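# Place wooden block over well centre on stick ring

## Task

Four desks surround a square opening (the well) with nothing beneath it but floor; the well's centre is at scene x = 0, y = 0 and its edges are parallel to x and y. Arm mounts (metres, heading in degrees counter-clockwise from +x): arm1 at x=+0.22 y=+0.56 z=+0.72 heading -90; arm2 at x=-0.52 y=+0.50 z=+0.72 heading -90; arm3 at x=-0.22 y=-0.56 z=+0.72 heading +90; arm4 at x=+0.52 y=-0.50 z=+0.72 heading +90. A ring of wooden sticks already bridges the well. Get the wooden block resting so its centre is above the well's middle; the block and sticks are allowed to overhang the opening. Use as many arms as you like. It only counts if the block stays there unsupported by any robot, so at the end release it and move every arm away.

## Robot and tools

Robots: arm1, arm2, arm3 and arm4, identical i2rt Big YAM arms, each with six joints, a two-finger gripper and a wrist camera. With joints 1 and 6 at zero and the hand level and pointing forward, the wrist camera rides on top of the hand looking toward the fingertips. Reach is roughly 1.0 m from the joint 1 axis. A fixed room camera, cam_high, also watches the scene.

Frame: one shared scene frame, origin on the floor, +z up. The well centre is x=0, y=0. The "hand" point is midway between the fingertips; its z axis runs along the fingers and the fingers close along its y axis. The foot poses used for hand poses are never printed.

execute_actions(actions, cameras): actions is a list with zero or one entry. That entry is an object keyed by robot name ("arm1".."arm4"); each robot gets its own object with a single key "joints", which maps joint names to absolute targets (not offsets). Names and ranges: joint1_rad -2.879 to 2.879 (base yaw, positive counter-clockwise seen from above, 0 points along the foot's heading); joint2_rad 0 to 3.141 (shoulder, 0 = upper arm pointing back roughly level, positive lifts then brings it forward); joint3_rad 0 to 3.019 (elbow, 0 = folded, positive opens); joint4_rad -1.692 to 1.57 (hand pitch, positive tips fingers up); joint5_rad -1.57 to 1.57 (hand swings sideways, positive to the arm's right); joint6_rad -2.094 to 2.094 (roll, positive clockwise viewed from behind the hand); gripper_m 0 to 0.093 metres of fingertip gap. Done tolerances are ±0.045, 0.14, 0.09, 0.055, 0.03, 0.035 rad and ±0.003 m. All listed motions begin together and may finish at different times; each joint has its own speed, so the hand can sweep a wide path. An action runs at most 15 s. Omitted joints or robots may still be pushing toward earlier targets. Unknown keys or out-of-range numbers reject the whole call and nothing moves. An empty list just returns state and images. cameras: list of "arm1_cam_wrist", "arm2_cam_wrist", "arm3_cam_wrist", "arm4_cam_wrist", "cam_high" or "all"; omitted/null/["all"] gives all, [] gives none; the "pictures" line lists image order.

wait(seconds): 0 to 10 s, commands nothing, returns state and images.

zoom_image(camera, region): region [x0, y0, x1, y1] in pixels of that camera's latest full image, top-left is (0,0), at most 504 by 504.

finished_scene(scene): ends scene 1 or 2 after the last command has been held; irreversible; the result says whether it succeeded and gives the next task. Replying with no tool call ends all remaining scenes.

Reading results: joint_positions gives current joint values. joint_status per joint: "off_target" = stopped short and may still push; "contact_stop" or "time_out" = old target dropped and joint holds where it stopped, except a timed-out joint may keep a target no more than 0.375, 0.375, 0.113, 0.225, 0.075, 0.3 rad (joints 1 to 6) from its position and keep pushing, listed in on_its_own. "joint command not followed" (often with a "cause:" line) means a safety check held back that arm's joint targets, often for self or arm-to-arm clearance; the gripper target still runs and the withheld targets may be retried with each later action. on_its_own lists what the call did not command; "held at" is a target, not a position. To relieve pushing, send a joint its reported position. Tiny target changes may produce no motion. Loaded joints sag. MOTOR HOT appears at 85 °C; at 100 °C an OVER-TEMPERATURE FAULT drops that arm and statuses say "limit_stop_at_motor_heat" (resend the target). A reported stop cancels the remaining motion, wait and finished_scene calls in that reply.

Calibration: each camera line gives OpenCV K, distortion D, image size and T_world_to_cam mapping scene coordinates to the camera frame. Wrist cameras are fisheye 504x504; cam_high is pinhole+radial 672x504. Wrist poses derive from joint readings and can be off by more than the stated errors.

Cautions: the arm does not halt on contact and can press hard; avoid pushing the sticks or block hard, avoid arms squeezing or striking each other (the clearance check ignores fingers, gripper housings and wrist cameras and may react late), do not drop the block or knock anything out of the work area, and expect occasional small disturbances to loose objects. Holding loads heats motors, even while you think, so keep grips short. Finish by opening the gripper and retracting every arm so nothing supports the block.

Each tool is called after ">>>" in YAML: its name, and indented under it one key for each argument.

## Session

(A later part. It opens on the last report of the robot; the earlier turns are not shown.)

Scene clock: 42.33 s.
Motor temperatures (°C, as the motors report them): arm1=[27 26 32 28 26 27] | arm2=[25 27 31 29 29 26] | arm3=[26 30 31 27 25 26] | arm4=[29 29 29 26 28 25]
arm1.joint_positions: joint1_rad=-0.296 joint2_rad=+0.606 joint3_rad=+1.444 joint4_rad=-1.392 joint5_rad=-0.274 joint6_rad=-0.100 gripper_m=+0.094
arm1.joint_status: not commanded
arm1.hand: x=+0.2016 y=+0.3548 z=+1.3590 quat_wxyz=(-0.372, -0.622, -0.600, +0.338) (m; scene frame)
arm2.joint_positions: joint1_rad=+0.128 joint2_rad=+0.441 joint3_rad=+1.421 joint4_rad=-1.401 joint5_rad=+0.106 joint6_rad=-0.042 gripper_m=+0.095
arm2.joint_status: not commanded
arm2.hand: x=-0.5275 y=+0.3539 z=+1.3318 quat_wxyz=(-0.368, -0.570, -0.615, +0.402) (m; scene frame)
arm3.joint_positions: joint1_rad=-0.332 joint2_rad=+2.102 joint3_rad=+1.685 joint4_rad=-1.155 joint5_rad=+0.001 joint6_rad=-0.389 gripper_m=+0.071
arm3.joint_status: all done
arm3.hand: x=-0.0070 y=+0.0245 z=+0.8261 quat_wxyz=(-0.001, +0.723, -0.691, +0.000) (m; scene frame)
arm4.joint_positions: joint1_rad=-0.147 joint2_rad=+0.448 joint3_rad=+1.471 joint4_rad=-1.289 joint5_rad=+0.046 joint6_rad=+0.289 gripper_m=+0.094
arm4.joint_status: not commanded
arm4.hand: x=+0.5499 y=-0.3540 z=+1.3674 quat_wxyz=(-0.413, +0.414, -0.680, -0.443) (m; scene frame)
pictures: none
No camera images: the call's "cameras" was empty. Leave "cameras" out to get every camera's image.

>>> execute_actions:
  actions:
    - {"arm3":{"joints":{"joint2_rad":2.155,"joint4_rad":-1.085}}}
  cameras: ["arm3_cam_wrist"]

Scene clock: 46.03 s.
Motor temperatures (°C, as the motors report them): arm1=[27 26 32 28 26 27] | arm2=[25 27 31 29 29 26] | arm3=[26 31 32 27 25 26] | arm4=[29 29 30 26 28 25]
arm1.joint_positions: joint1_rad=-0.296 joint2_rad=+0.606 joint3_rad=+1.444 joint4_rad=-1.392 joint5_rad=-0.274 joint6_rad=-0.100 gripper_m=+0.094
arm1.joint_status: not commanded
arm1.hand: x=+0.2016 y=+0.3548 z=+1.3590 quat_wxyz=(-0.372, -0.622, -0.600, +0.338) (m; scene frame)
arm2.joint_positions: joint1_rad=+0.128 joint2_rad=+0.441 joint3_rad=+1.421 joint4_rad=-1.401 joint5_rad=+0.106 joint6_rad=-0.042 gripper_m=+0.095
arm2.joint_status: not commanded
arm2.hand: x=-0.5275 y=+0.3539 z=+1.3318 quat_wxyz=(-0.368, -0.570, -0.615, +0.402) (m; scene frame)
arm3.joint_positions: joint1_rad=-0.332 joint2_rad=+2.145 joint3_rad=+1.686 joint4_rad=-1.100 joint5_rad=+0.000 joint6_rad=-0.389 gripper_m=+0.071
arm3.joint_status: all done
arm3.hand: x=-0.0042 y=+0.0329 z=+0.8012 quat_wxyz=(-0.007, +0.723, -0.691, -0.003) (m; scene frame)
arm4.joint_positions: joint1_rad=-0.147 joint2_rad=+0.448 joint3_rad=+1.471 joint4_rad=-1.289 joint5_rad=+0.046 joint6_rad=+0.289 gripper_m=+0.094
arm4.joint_status: not commanded
arm4.hand: x=+0.5499 y=-0.3540 z=+1.3674 quat_wxyz=(-0.413, +0.414, -0.680, -0.443) (m; scene frame)
pictures: arm3_cam_wrist
camera_calibration (this result's frames):
arm3_cam_wrist: T_world_to_cam=[[0.999135, 0.0414701, 0.00305443, -0.000770366], [0.0320813, -0.815494, 0.577875, -0.43273], [0.0264554, -0.577277, -0.816119, 0.795515], [0, 0, 0, 1]] pos_world=[-0.00639343, 0.106376, 0.899301]
Images, in order (width x height): arm3_cam_wrist 504x504.

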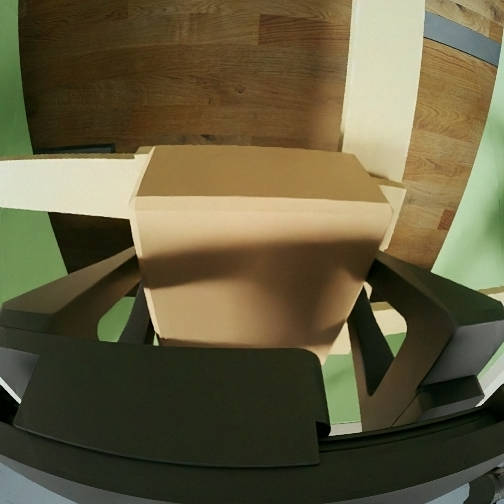

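>>> execute_actions:
  actions:
    - {"arm3":{"joints":{"gripper_m":0.093}}}
  cameras: []

>>> execute_actions:
  actions:
    - {"arm3":{"joints":{"joint2_rad":1.2,"joint4_rad":-1.6}}}
  cameras: ["cam_high","arm1_cam_wrist"]

Scene clock: 47.87 s.
Motor temperatures (°C, as the motors report them): arm1=[27 26 32 28 26 27] | arm2=[25 27 31 29 29 26] | arm3=[26 31 32 27 25 26] | arm4=[29 29 30 26 28 25]
arm1.joint_positions: joint1_rad=-0.296 joint2_rad=+0.606 joint3_rad=+1.444 joint4_rad=-1.392 joint5_rad=-0.274 joint6_rad=-0.100 gripper_m=+0.094
arm1.joint_status: not commanded
arm1.hand: x=+0.2016 y=+0.3548 z=+1.3590 quat_wxyz=(-0.372, -0.622, -0.600, +0.338) (m; scene frame)
arm2.joint_positions: joint1_rad=+0.128 joint2_rad=+0.441 joint3_rad=+1.421 joint4_rad=-1.401 joint5_rad=+0.106 joint6_rad=-0.042 gripper_m=+0.095
arm2.joint_status: not commanded
arm2.hand: x=-0.5275 y=+0.3539 z=+1.3318 quat_wxyz=(-0.368, -0.570, -0.615, +0.402) (m; scene frame)
arm3.joint_positions: joint1_rad=-0.332 joint2_rad=+2.145 joint3_rad=+1.686 joint4_rad=-1.099 joint5_rad=+0.000 joint6_rad=-0.389 gripper_m=+0.093
arm3.joint_status: all done
arm3.hand: x=-0.0041 y=+0.0331 z=+0.8012 quat_wxyz=(-0.007, +0.723, -0.691, -0.003) (m; scene frame)
arm4.joint_positions: joint1_rad=-0.147 joint2_rad=+0.448 joint3_rad=+1.471 joint4_rad=-1.289 joint5_rad=+0.046 joint6_rad=+0.289 gripper_m=+0.094
arm4.joint_status: not commanded
arm4.hand: x=+0.5499 y=-0.3540 z=+1.3674 quat_wxyz=(-0.413, +0.414, -0.680, -0.443) (m; scene frame)
pictures: none
No camera images: the call's "cameras" was empty. Leave "cameras" out to get every camera's image.

Scene clock: 49.60 s.
Motor temperatures (°C, as the motors report them): arm1=[27 26 32 28 26 27] | arm2=[25 27 31 29 29 26] | arm3=[26 31 32 27 25 26] | arm4=[29 29 30 26 28 25]
arm1.joint_positions: joint1_rad=-0.296 joint2_rad=+0.606 joint3_rad=+1.444 joint4_rad=-1.392 joint5_rad=-0.274 joint6_rad=-0.100 gripper_m=+0.094
arm1.joint_status: not commanded
arm1.hand: x=+0.2016 y=+0.3548 z=+1.3590 quat_wxyz=(-0.372, -0.622, -0.600, +0.338) (m; scene frame)
arm2.joint_positions: joint1_rad=+0.128 joint2_rad=+0.441 joint3_rad=+1.421 joint4_rad=-1.401 joint5_rad=+0.106 joint6_rad=-0.042 gripper_m=+0.095
arm2.joint_status: not commanded
arm2.hand: x=-0.5275 y=+0.3539 z=+1.3318 quat_wxyz=(-0.368, -0.570, -0.615, +0.402) (m; scene frame)
arm3.joint_positions: joint1_rad=-0.332 joint2_rad=+1.198 joint3_rad=+1.723 joint4_rad=-1.587 joint5_rad=+0.000 joint6_rad=-0.389 gripper_m=+0.093
arm3.joint_status: all done
arm3.hand: x=-0.0826 y=-0.1871 z=+1.2887 quat_wxyz=(-0.231, +0.699, -0.669, -0.103) (m; scene frame)
arm4.joint_positions: joint1_rad=-0.147 joint2_rad=+0.448 joint3_rad=+1.471 joint4_rad=-1.289 joint5_rad=+0.046 joint6_rad=+0.289 gripper_m=+0.094
arm4.joint_status: not commanded
arm4.hand: x=+0.5499 y=-0.3540 z=+1.3674 quat_wxyz=(-0.413, +0.414, -0.680, -0.443) (m; scene frame)
pictures: arm1_cam_wrist, cam_high
Images, in order (width x height): arm1_cam_wrist 504x504, cam_high 672x504.

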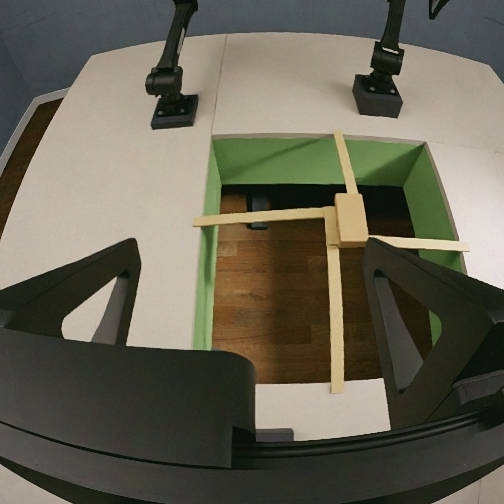

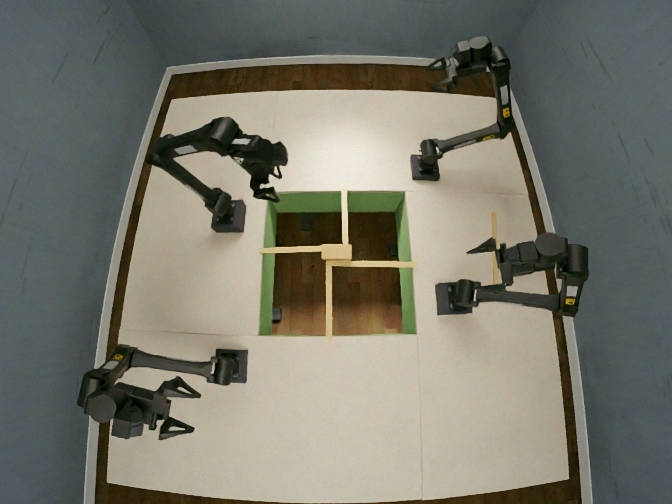

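>>> finished_scene:
  scene: 1

The scene is finished: the task was done.


## Next scene

The same job, from a new start.

>>> execute_actions:
  actions: []

>>> zoom_image:
  camera: "cam_high"
  region: [240, 170, 440, 360]

Scene clock: 0.00 s.
Motor temperatures (°C, as the motors report them): arm1=[27 26 26 27 26 27] | arm2=[25 27 28 28 29 26] | arm3=[26 28 27 27 25 26] | arm4=[29 28 26 26 28 25]
arm1.joint_positions: joint1_rad=-0.061 joint2_rad=+0.609 joint3_rad=+1.427 joint4_rad=-1.432 joint5_rad=+0.211 joint6_rad=-0.083 gripper_m=+0.094
arm1.joint_status: not commanded
arm1.hand: x=+0.1692 y=+0.3607 z=+1.3408 quat_wxyz=(-0.235, -0.649, -0.597, +0.410) (m; scene frame)
arm2.joint_positions: joint1_rad=+0.130 joint2_rad=+0.426 joint3_rad=+1.453 joint4_rad=-1.405 joint5_rad=-0.057 joint6_rad=+0.141 gripper_m=+0.095
arm2.joint_status: not commanded
arm2.hand: x=-0.5009 y=+0.3705 z=+1.3464 quat_wxyz=(-0.460, -0.584, -0.585, +0.323) (m; scene frame)
arm3.joint_positions: joint1_rad=-0.320 joint2_rad=+0.509 joint3_rad=+1.410 joint4_rad=-1.477 joint5_rad=+0.277 joint6_rad=-0.176 gripper_m=+0.094
arm3.joint_status: not commanded
arm3.hand: x=-0.1193 y=-0.4234 z=+1.3465 quat_wxyz=(-0.469, +0.515, -0.704, -0.135) (m; scene frame)
arm4.joint_positions: joint1_rad=-0.250 joint2_rad=+0.537 joint3_rad=+1.415 joint4_rad=-1.442 joint5_rad=-0.199 joint6_rad=-0.039 gripper_m=+0.094
arm4.joint_status: not commanded
arm4.hand: x=+0.5329 y=-0.3149 z=+1.2969 quat_wxyz=(-0.334, +0.583, -0.651, -0.353) (m; scene frame)
pictures: arm1_cam_wrist, arm2_cam_wrist, arm3_cam_wrist, arm4_cam_wrist, cam_high
camera_calibration (this result's frames):
arm1_cam_wrist: T_world_to_cam=[[-0.969132, 0.172739, 0.175908, -0.132498], [0.10639, 0.936671, -0.333658, 0.0960991], [-0.222404, -0.304644, -0.926136, 1.51085], [0, 0, 0, 1]] pos_world=[0.197387, 0.393146, 1.45463]
arm2_cam_wrist: T_world_to_cam=[[-0.984016, -0.0969004, -0.149411, -0.257933], [-0.00340307, 0.849078, -0.528257, 0.402822], [0.17805, -0.519304, -0.835836, 1.52954], [0, 0, 0, 1]] pos_world=[-0.524774, 0.427275, 1.4527]
arm3_cam_wrist: T_world_to_cam=[[0.853741, -0.433548, 0.28838, -0.471138], [-0.332199, -0.87999, -0.339502, 0.0481456], [0.400962, 0.194047, -0.895307, 1.45805], [0, 0, 0, 1]] pos_world=[-0.166397, -0.444823, 1.45761]
arm4_cam_wrist: T_world_to_cam=[[0.996584, -0.0584474, -0.0583476, -0.478149], [-0.0759231, -0.92641, -0.368782, 0.2324], [-0.0324995, 0.371952, -0.927683, 1.45919], [0, 0, 0, 1]] pos_world=[0.541583, -0.355398, 1.41147]
Images, in order (width x height): arm1_cam_wrist 504x504, arm2_cam_wrist 504x504, arm3_cam_wrist 504x504, arm4_cam_wrist 504x504, cam_high 672x504.

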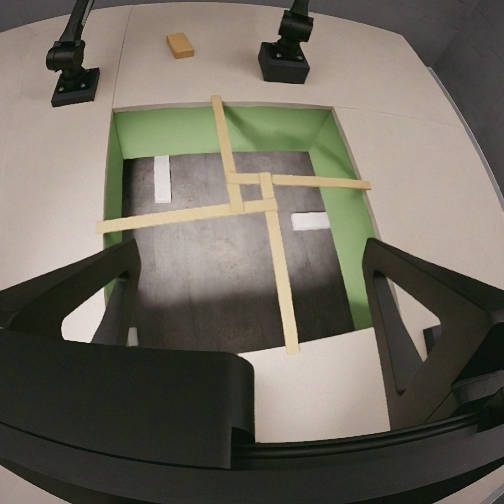

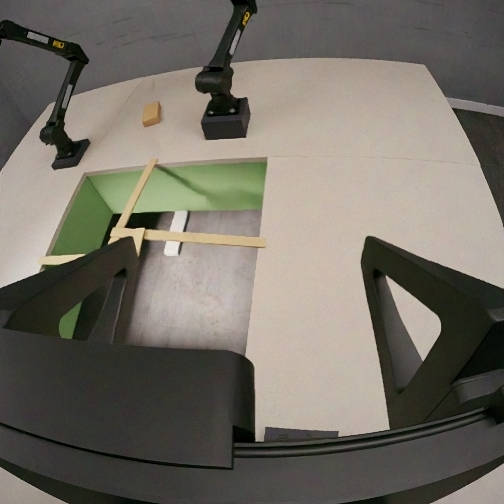

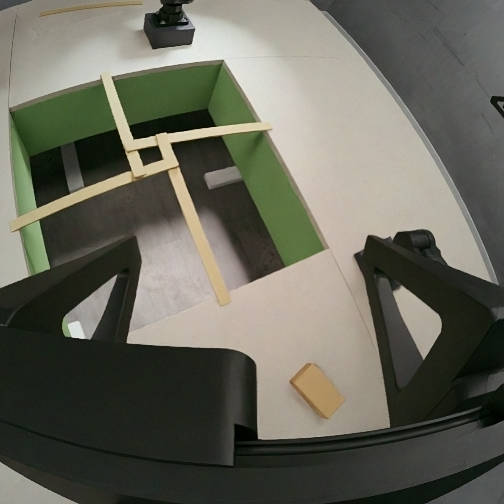

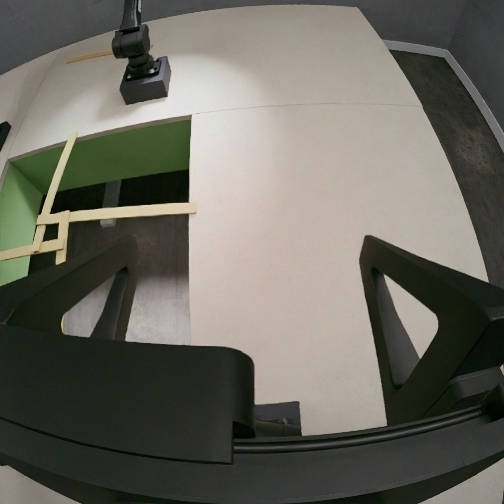

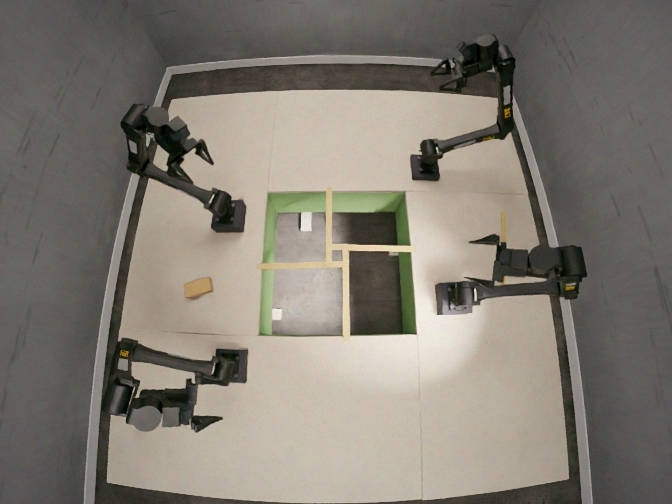

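Region (240, 170, 440, 360) of cam_high's 672x504 image, scaled by 2.520, with more detail than that image has; it fills the top 479 rows of this view, and the rest is white.

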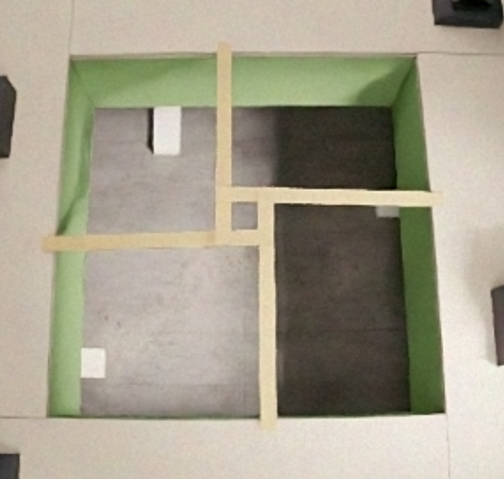

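>>> execute_actions:
  actions:
    - {"arm3":{"joints":{"joint1_rad":-1.926,"joint2_rad":1.59,"joint3_rad":0.95,"joint4_rad":-0.92,"joint5_rad":0,"joint6_rad":0.95}}}
  cameras: ["arm3_cam_wrist","cam_high"]

Scene clock: 3.70 s.
Motor temperatures (°C, as the motors report them): arm1=[27 26 28 27 26 27] | arm2=[25 27 29 29 29 26] | arm3=[26 28 28 27 25 26] | arm4=[29 28 27 26 28 25]
arm1.joint_positions: joint1_rad=-0.061 joint2_rad=+0.609 joint3_rad=+1.427 joint4_rad=-1.432 joint5_rad=+0.211 joint6_rad=-0.083 gripper_m=+0.094
arm1.joint_status: not commanded
arm1.hand: x=+0.1692 y=+0.3607 z=+1.3408 quat_wxyz=(-0.235, -0.649, -0.597, +0.410) (m; scene frame)
arm2.joint_positions: joint1_rad=+0.130 joint2_rad=+0.426 joint3_rad=+1.453 joint4_rad=-1.405 joint5_rad=-0.057 joint6_rad=+0.141 gripper_m=+0.095
arm2.joint_status: not commanded
arm2.hand: x=-0.5009 y=+0.3705 z=+1.3464 quat_wxyz=(-0.460, -0.584, -0.585, +0.323) (m; scene frame)
arm3.joint_positions: joint1_rad=-1.929 joint2_rad=+1.584 joint3_rad=+0.957 joint4_rad=-0.930 joint5_rad=+0.000 joint6_rad=+0.936 gripper_m=+0.094
arm3.joint_status: all done
arm3.hand: x=+0.1625 y=-0.7079 z=+0.8409 quat_wxyz=(-0.006, -0.608, -0.794, -0.003) (m; scene frame)
arm4.joint_positions: joint1_rad=-0.250 joint2_rad=+0.537 joint3_rad=+1.415 joint4_rad=-1.442 joint5_rad=-0.199 joint6_rad=-0.039 gripper_m=+0.094
arm4.joint_status: not commanded
arm4.hand: x=+0.5329 y=-0.3149 z=+1.2969 quat_wxyz=(-0.334, +0.583, -0.651, -0.353) (m; scene frame)
pictures: arm3_cam_wrist, cam_high
camera_calibration (this result's frames):
arm3_cam_wrist: T_world_to_cam=[[-0.966031, -0.258037, -0.0141797, -0.014846], [-0.217458, 0.782015, 0.584093, 0.101024], [-0.139629, 0.567335, -0.811563, 1.22927], [0, 0, 0, 1]] pos_world=[0.179269, -0.780244, 0.938416]
Images, in order (width x height): arm3_cam_wrist 504x504, cam_high 672x504.

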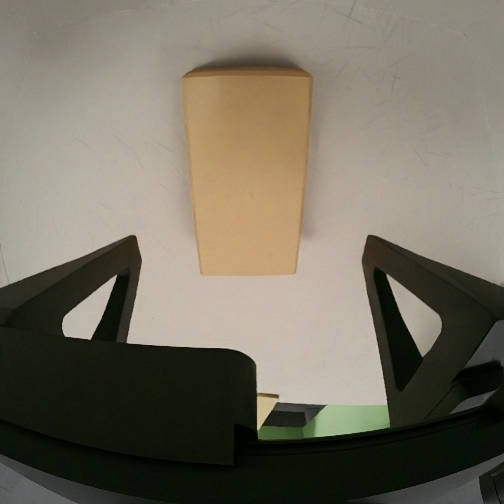

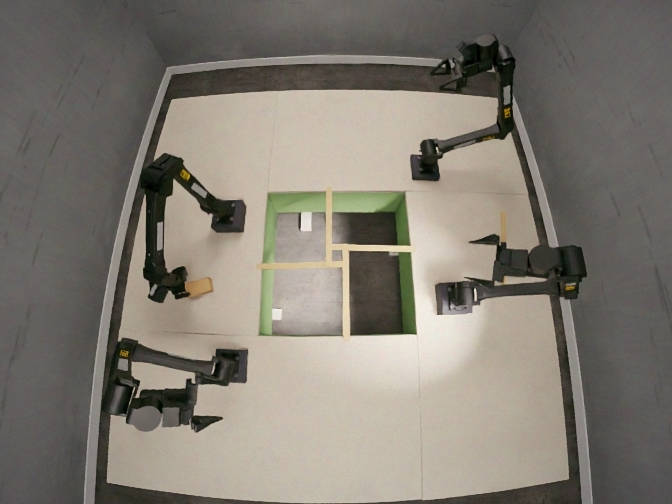

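>>> execute_actions:
  actions:
    - {"arm3":{"joints":{"joint2_rad":1.805,"joint3_rad":0.875,"joint4_rad":-0.63}}}
  cameras: ["arm3_cam_wrist"]

>>> execute_actions:
  actions:
    - {"arm3":{"joints":{"gripper_m":0.04}}}
  cameras: []

>>> execute_actions:
  actions:
    - {"arm3":{"joints":{"joint2_rad":1.57,"joint3_rad":1.15,"joint4_rad":-1.15}}}
  cameras: []

>>> execute_actions:
  actions:
    - {"arm3":{"joints":{"joint1_rad":-0.371,"joint2_rad":1.98,"joint3_rad":1.63,"joint4_rad":-1.19,"joint6_rad":-0.38}}}
  cameras: ["arm3_cam_wrist","cam_high"]

Scene clock: 6.90 s.
Motor temperatures (°C, as the motors report them): arm1=[27 26 29 28 26 27] | arm2=[25 27 29 29 29 26] | arm3=[26 28 28 27 25 26] | arm4=[29 29 28 26 28 25]
arm1.joint_positions: joint1_rad=-0.061 joint2_rad=+0.609 joint3_rad=+1.427 joint4_rad=-1.432 joint5_rad=+0.211 joint6_rad=-0.083 gripper_m=+0.094
arm1.joint_status: not commanded
arm1.hand: x=+0.1692 y=+0.3607 z=+1.3408 quat_wxyz=(-0.235, -0.649, -0.597, +0.410) (m; scene frame)
arm2.joint_positions: joint1_rad=+0.130 joint2_rad=+0.426 joint3_rad=+1.453 joint4_rad=-1.405 joint5_rad=-0.057 joint6_rad=+0.141 gripper_m=+0.095
arm2.joint_status: not commanded
arm2.hand: x=-0.5009 y=+0.3705 z=+1.3464 quat_wxyz=(-0.460, -0.584, -0.585, +0.323) (m; scene frame)
arm3.joint_positions: joint1_rad=-1.930 joint2_rad=+1.795 joint3_rad=+0.881 joint4_rad=-0.645 joint5_rad=-0.002 joint6_rad=+0.938 gripper_m=+0.094
arm3.joint_status: all done
arm3.hand: x=+0.1634 y=-0.7081 z=+0.7390 quat_wxyz=(-0.005, -0.609, -0.793, -0.004) (m; scene frame)
arm4.joint_positions: joint1_rad=-0.250 joint2_rad=+0.537 joint3_rad=+1.415 joint4_rad=-1.442 joint5_rad=-0.199 joint6_rad=-0.039 gripper_m=+0.094
arm4.joint_status: not commanded
arm4.hand: x=+0.5329 y=-0.3149 z=+1.2969 quat_wxyz=(-0.334, +0.583, -0.651, -0.353) (m; scene frame)
pictures: arm3_cam_wrist
camera_calibration (this result's frames):
arm3_cam_wrist: T_world_to_cam=[[-0.966817, -0.25508, -0.0140773, -0.0133367], [-0.214666, 0.781291, 0.586091, 0.158452], [-0.138502, 0.569665, -0.810123, 1.14729], [0, 0, 0, 1]] pos_world=[0.180021, -0.780767, 0.836387]
Images, in order (width x height): arm3_cam_wrist 504x504.

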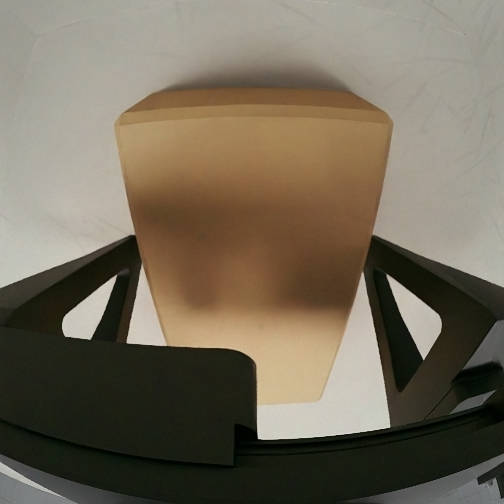

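Scene clock: 7.50 s.
Motor temperatures (°C, as the motors report them): arm1=[27 26 29 28 26 27] | arm2=[25 27 29 29 29 26] | arm3=[26 28 28 27 25 26] | arm4=[29 29 28 26 28 25]
arm1.joint_positions: joint1_rad=-0.061 joint2_rad=+0.609 joint3_rad=+1.427 joint4_rad=-1.432 joint5_rad=+0.211 joint6_rad=-0.083 gripper_m=+0.094
arm1.joint_status: not commanded
arm1.hand: x=+0.1692 y=+0.3607 z=+1.3408 quat_wxyz=(-0.235, -0.649, -0.597, +0.410) (m; scene frame)
arm2.joint_positions: joint1_rad=+0.130 joint2_rad=+0.426 joint3_rad=+1.453 joint4_rad=-1.405 joint5_rad=-0.057 joint6_rad=+0.141 gripper_m=+0.095
arm2.joint_status: not commanded
arm2.hand: x=-0.5009 y=+0.3705 z=+1.3464 quat_wxyz=(-0.460, -0.584, -0.585, +0.323) (m; scene frame)
arm3.joint_positions: joint1_rad=-1.930 joint2_rad=+1.795 joint3_rad=+0.881 joint4_rad=-0.643 joint5_rad=-0.001 joint6_rad=+0.939 gripper_m=+0.069
arm3.joint_status: gripper_m off_target (ended at +0.069, target +0.040)
arm3.hand: x=+0.1638 y=-0.7084 z=+0.7390 quat_wxyz=(-0.006, -0.609, -0.793, -0.004) (m; scene frame)
arm4.joint_positions: joint1_rad=-0.250 joint2_rad=+0.537 joint3_rad=+1.415 joint4_rad=-1.442 joint5_rad=-0.199 joint6_rad=-0.039 gripper_m=+0.094
arm4.joint_status: not commanded
arm4.hand: x=+0.5329 y=-0.3149 z=+1.2969 quat_wxyz=(-0.334, +0.583, -0.651, -0.353) (m; scene frame)
pictures: none
No camera images: the call's "cameras" was empty. Leave "cameras" out to get every camera's image.

Scene clock: 8.77 s.
Motor temperatures (°C, as the motors report them): arm1=[27 26 29 28 26 27] | arm2=[25 27 29 29 29 26] | arm3=[26 29 28 27 25 26] | arm4=[29 29 28 26 28 25]
arm1.joint_positions: joint1_rad=-0.061 joint2_rad=+0.609 joint3_rad=+1.427 joint4_rad=-1.432 joint5_rad=+0.211 joint6_rad=-0.083 gripper_m=+0.094
arm1.joint_status: not commanded
arm1.hand: x=+0.1692 y=+0.3607 z=+1.3408 quat_wxyz=(-0.235, -0.649, -0.597, +0.410) (m; scene frame)
arm2.joint_positions: joint1_rad=+0.130 joint2_rad=+0.426 joint3_rad=+1.453 joint4_rad=-1.405 joint5_rad=-0.057 joint6_rad=+0.141 gripper_m=+0.095
arm2.joint_status: not commanded
arm2.hand: x=-0.5009 y=+0.3705 z=+1.3464 quat_wxyz=(-0.460, -0.584, -0.585, +0.323) (m; scene frame)
arm3.joint_positions: joint1_rad=-1.930 joint2_rad=+1.568 joint3_rad=+1.141 joint4_rad=-1.136 joint5_rad=-0.001 joint6_rad=+0.939 gripper_m=+0.069
arm3.joint_status: all done
arm3.hand: x=+0.1912 y=-0.7195 z=+0.9078 quat_wxyz=(-0.003, -0.609, -0.793, -0.003) (m; scene frame)
arm4.joint_positions: joint1_rad=-0.250 joint2_rad=+0.537 joint3_rad=+1.415 joint4_rad=-1.442 joint5_rad=-0.199 joint6_rad=-0.039 gripper_m=+0.094
arm4.joint_status: not commanded
arm4.hand: x=+0.5329 y=-0.3149 z=+1.2969 quat_wxyz=(-0.334, +0.583, -0.651, -0.353) (m; scene frame)
pictures: none
No camera images: the call's "cameras" was empty. Leave "cameras" out to get every camera's image.

Scene clock: 10.80 s.
Motor temperatures (°C, as the motors report them): arm1=[27 26 30 28 26 27] | arm2=[25 27 30 29 29 26] | arm3=[26 29 29 27 25 26] | arm4=[29 29 29 26 28 25]
arm1.joint_positions: joint1_rad=-0.061 joint2_rad=+0.609 joint3_rad=+1.427 joint4_rad=-1.432 joint5_rad=+0.211 joint6_rad=-0.083 gripper_m=+0.094
arm1.joint_status: not commanded
arm1.hand: x=+0.1692 y=+0.3607 z=+1.3408 quat_wxyz=(-0.235, -0.649, -0.597, +0.410) (m; scene frame)
arm2.joint_positions: joint1_rad=+0.130 joint2_rad=+0.426 joint3_rad=+1.453 joint4_rad=-1.405 joint5_rad=-0.057 joint6_rad=+0.141 gripper_m=+0.095
arm2.joint_status: not commanded
arm2.hand: x=-0.5009 y=+0.3705 z=+1.3464 quat_wxyz=(-0.460, -0.584, -0.585, +0.323) (m; scene frame)
arm3.joint_positions: joint1_rad=-0.363 joint2_rad=+1.998 joint3_rad=+1.605 joint4_rad=-1.183 joint5_rad=-0.003 joint6_rad=-0.366 gripper_m=+0.069
arm3.joint_status: all done
arm3.hand: x=-0.0001 y=-0.0091 z=+0.8594 quat_wxyz=(+0.002, +0.704, -0.710, -0.001) (m; scene frame)
arm4.joint_positions: joint1_rad=-0.250 joint2_rad=+0.537 joint3_rad=+1.415 joint4_rad=-1.442 joint5_rad=-0.199 joint6_rad=-0.039 gripper_m=+0.094
arm4.joint_status: not commanded
arm4.hand: x=+0.5329 y=-0.3149 z=+1.2969 quat_wxyz=(-0.334, +0.583, -0.651, -0.353) (m; scene frame)
pictures: arm3_cam_wrist, cam_high
camera_calibration (this result's frames):
arm3_cam_wrist: T_world_to_cam=[[0.999893, -0.0130628, -0.00662944, 0.00458599], [-0.00663905, -0.807516, 0.589808, -0.510991], [-0.0130579, -0.589701, -0.807516, 0.811186], [0, 0, 0, 1]] pos_world=[0.00261443, 0.0657841, 0.956463]
Images, in order (width x height): arm3_cam_wrist 504x504, cam_high 672x504.

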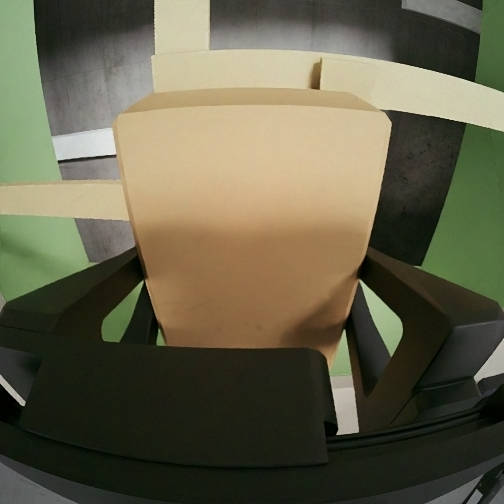

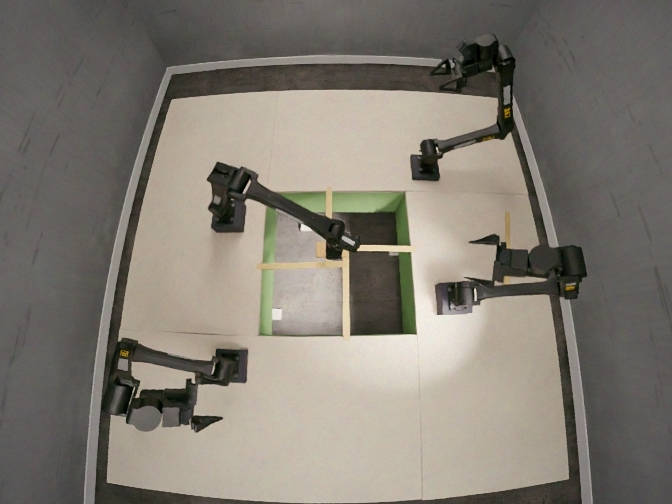

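>>> execute_actions:
  actions:
    - {"arm3":{"joints":{"joint2_rad":2.07,"joint4_rad":-1.075}}}
  cameras: ["arm3_cam_wrist"]

Scene clock: 13.23 s.
Motor temperatures (°C, as the motors report them): arm1=[27 26 30 28 26 27] | arm2=[25 27 30 29 29 26] | arm3=[26 30 30 27 25 26] | arm4=[29 29 29 26 28 25]
arm1.joint_positions: joint1_rad=-0.061 joint2_rad=+0.609 joint3_rad=+1.427 joint4_rad=-1.432 joint5_rad=+0.211 joint6_rad=-0.083 gripper_m=+0.094
arm1.joint_status: not commanded
arm1.hand: x=+0.1692 y=+0.3607 z=+1.3408 quat_wxyz=(-0.235, -0.649, -0.597, +0.410) (m; scene frame)
arm2.joint_positions: joint1_rad=+0.130 joint2_rad=+0.426 joint3_rad=+1.453 joint4_rad=-1.405 joint5_rad=-0.057 joint6_rad=+0.141 gripper_m=+0.095
arm2.joint_status: not commanded
arm2.hand: x=-0.5009 y=+0.3705 z=+1.3464 quat_wxyz=(-0.460, -0.584, -0.585, +0.323) (m; scene frame)
arm3.joint_positions: joint1_rad=-0.363 joint2_rad=+2.079 joint3_rad=+1.605 joint4_rad=-1.088 joint5_rad=-0.003 joint6_rad=-0.366 gripper_m=+0.069
arm3.joint_status: all done
arm3.hand: x=+0.0055 y=+0.0053 z=+0.8127 quat_wxyz=(-0.005, +0.704, -0.710, -0.004) (m; scene frame)
arm4.joint_positions: joint1_rad=-0.250 joint2_rad=+0.537 joint3_rad=+1.415 joint4_rad=-1.442 joint5_rad=-0.199 joint6_rad=-0.039 gripper_m=+0.094
arm4.joint_status: not commanded
arm4.hand: x=+0.5329 y=-0.3149 z=+1.2969 quat_wxyz=(-0.334, +0.583, -0.651, -0.353) (m; scene frame)
pictures: arm3_cam_wrist
camera_calibration (this result's frames):
arm3_cam_wrist: T_world_to_cam=[[0.999919, -0.012637, -0.00162609, -0.00524292], [-0.00936071, -0.815196, 0.57911, -0.463019], [-0.0086438, -0.579048, -0.815248, 0.788251], [0, 0, 0, 1]] pos_world=[0.0077218, 0.078918, 0.91075]
Images, in order (width x height): arm3_cam_wrist 504x504.

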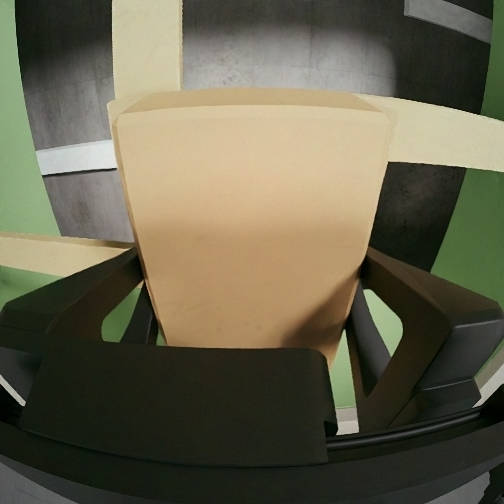

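>>> execute_actions:
  actions:
    - {"arm3":{"joints":{"joint2_rad":2.1}}}
  cameras: []

>>> execute_actions:
  actions:
    - {"arm3":{"joints":{"gripper_m":0.093}}}
  cameras: []

>>> execute_actions:
  actions:
    - {"arm3":{"joints":{"joint2_rad":1.2,"joint4_rad":-1.6}}}
  cameras: ["cam_high","arm1_cam_wrist"]

Scene clock: 16.40 s.
Motor temperatures (°C, as the motors report them): arm1=[27 26 31 28 26 27] | arm2=[25 27 30 29 29 26] | arm3=[26 30 30 27 25 26] | arm4=[29 29 30 26 28 25]
arm1.joint_positions: joint1_rad=-0.061 joint2_rad=+0.609 joint3_rad=+1.427 joint4_rad=-1.432 joint5_rad=+0.211 joint6_rad=-0.083 gripper_m=+0.094
arm1.joint_status: not commanded
arm1.hand: x=+0.1692 y=+0.3607 z=+1.3408 quat_wxyz=(-0.235, -0.649, -0.597, +0.410) (m; scene frame)
arm2.joint_positions: joint1_rad=+0.130 joint2_rad=+0.426 joint3_rad=+1.453 joint4_rad=-1.405 joint5_rad=-0.057 joint6_rad=+0.141 gripper_m=+0.095
arm2.joint_status: not commanded
arm2.hand: x=-0.5009 y=+0.3705 z=+1.3464 quat_wxyz=(-0.460, -0.584, -0.585, +0.323) (m; scene frame)
arm3.joint_positions: joint1_rad=-0.363 joint2_rad=+2.089 joint3_rad=+1.605 joint4_rad=-1.088 joint5_rad=-0.003 joint6_rad=-0.366 gripper_m=+0.069
arm3.joint_status: all done
arm3.hand: x=+0.0050 y=+0.0041 z=+0.8065 quat_wxyz=(+0.000, +0.704, -0.710, -0.002) (m; scene frame)
arm4.joint_positions: joint1_rad=-0.250 joint2_rad=+0.537 joint3_rad=+1.415 joint4_rad=-1.442 joint5_rad=-0.199 joint6_rad=-0.039 gripper_m=+0.094
arm4.joint_status: not commanded
arm4.hand: x=+0.5329 y=-0.3149 z=+1.2969 quat_wxyz=(-0.334, +0.583, -0.651, -0.353) (m; scene frame)
pictures: none
No camera images: the call's "cameras" was empty. Leave "cameras" out to get every camera's image.

Scene clock: 17.00 s.
Motor temperatures (°C, as the motors report them): arm1=[27 26 31 28 26 27] | arm2=[25 27 30 29 29 26] | arm3=[26 31 30 27 25 26] | arm4=[29 29 30 26 28 25]
arm1.joint_positions: joint1_rad=-0.061 joint2_rad=+0.609 joint3_rad=+1.427 joint4_rad=-1.432 joint5_rad=+0.211 joint6_rad=-0.083 gripper_m=+0.094
arm1.joint_status: not commanded
arm1.hand: x=+0.1692 y=+0.3607 z=+1.3408 quat_wxyz=(-0.235, -0.649, -0.597, +0.410) (m; scene frame)
arm2.joint_positions: joint1_rad=+0.130 joint2_rad=+0.426 joint3_rad=+1.453 joint4_rad=-1.405 joint5_rad=-0.057 joint6_rad=+0.141 gripper_m=+0.095
arm2.joint_status: not commanded
arm2.hand: x=-0.5009 y=+0.3705 z=+1.3464 quat_wxyz=(-0.460, -0.584, -0.585, +0.323) (m; scene frame)
arm3.joint_positions: joint1_rad=-0.363 joint2_rad=+2.089 joint3_rad=+1.605 joint4_rad=-1.088 joint5_rad=-0.003 joint6_rad=-0.367 gripper_m=+0.093
arm3.joint_status: all done
arm3.hand: x=+0.0050 y=+0.0041 z=+0.8065 quat_wxyz=(+0.000, +0.704, -0.710, -0.002) (m; scene frame)
arm4.joint_positions: joint1_rad=-0.250 joint2_rad=+0.537 joint3_rad=+1.415 joint4_rad=-1.442 joint5_rad=-0.199 joint6_rad=-0.039 gripper_m=+0.094
arm4.joint_status: not commanded
arm4.hand: x=+0.5329 y=-0.3149 z=+1.2969 quat_wxyz=(-0.334, +0.583, -0.651, -0.353) (m; scene frame)
pictures: none
No camera images: the call's "cameras" was empty. Leave "cameras" out to get every camera's image.

Scene clock: 18.67 s.
Motor temperatures (°C, as the motors report them): arm1=[27 26 31 28 26 27] | arm2=[25 27 30 29 29 26] | arm3=[26 31 31 27 25 26] | arm4=[29 29 30 26 28 25]
arm1.joint_positions: joint1_rad=-0.061 joint2_rad=+0.609 joint3_rad=+1.427 joint4_rad=-1.432 joint5_rad=+0.211 joint6_rad=-0.083 gripper_m=+0.094
arm1.joint_status: not commanded
arm1.hand: x=+0.1692 y=+0.3607 z=+1.3408 quat_wxyz=(-0.235, -0.649, -0.597, +0.410) (m; scene frame)
arm2.joint_positions: joint1_rad=+0.130 joint2_rad=+0.426 joint3_rad=+1.453 joint4_rad=-1.405 joint5_rad=-0.057 joint6_rad=+0.141 gripper_m=+0.095
arm2.joint_status: not commanded
arm2.hand: x=-0.5009 y=+0.3705 z=+1.3464 quat_wxyz=(-0.460, -0.584, -0.585, +0.323) (m; scene frame)
arm3.joint_positions: joint1_rad=-0.363 joint2_rad=+1.193 joint3_rad=+1.617 joint4_rad=-1.587 joint5_rad=-0.003 joint6_rad=-0.367 gripper_m=+0.093
arm3.joint_status: all done
arm3.hand: x=-0.0740 y=-0.1974 z=+1.2428 quat_wxyz=(-0.186, +0.690, -0.695, -0.084) (m; scene frame)
arm4.joint_positions: joint1_rad=-0.250 joint2_rad=+0.537 joint3_rad=+1.415 joint4_rad=-1.442 joint5_rad=-0.199 joint6_rad=-0.039 gripper_m=+0.094
arm4.joint_status: not commanded
arm4.hand: x=+0.5329 y=-0.3149 z=+1.2969 quat_wxyz=(-0.334, +0.583, -0.651, -0.353) (m; scene frame)
pictures: arm1_cam_wrist, cam_high
camera_calibration (this result's frames):
arm1_cam_wrist: T_world_to_cam=[[-0.969132, 0.172739, 0.175908, -0.132498], [0.10639, 0.936671, -0.333658, 0.0960991], [-0.222404, -0.304644, -0.926136, 1.51085], [0, 0, 0, 1]] pos_world=[0.197387, 0.393146, 1.45463]
Images, in order (width x height): arm1_cam_wrist 504x504, cam_high 672x504.

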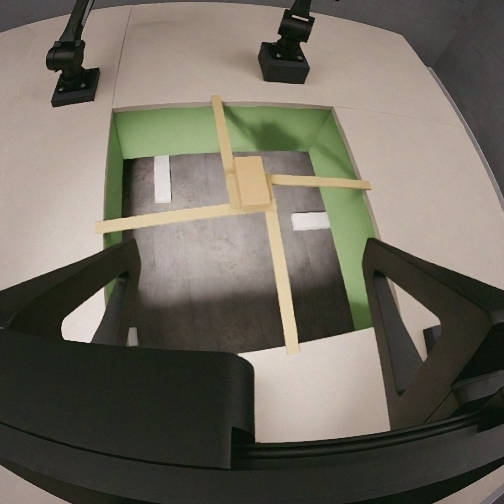

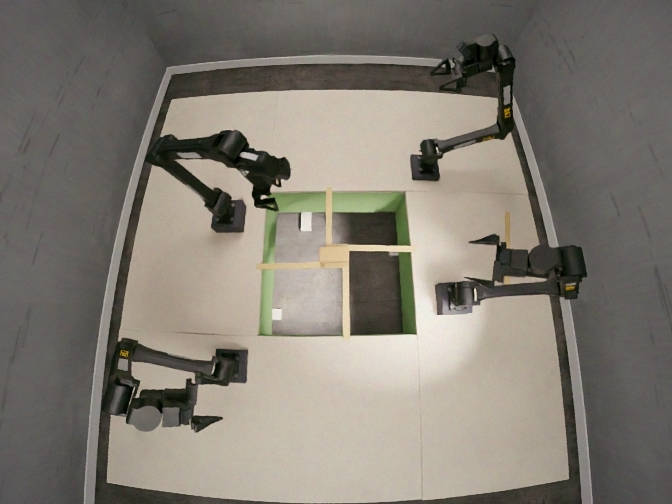

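>>> finished_scene:
  scene: 2

The scene is finished: the task was done.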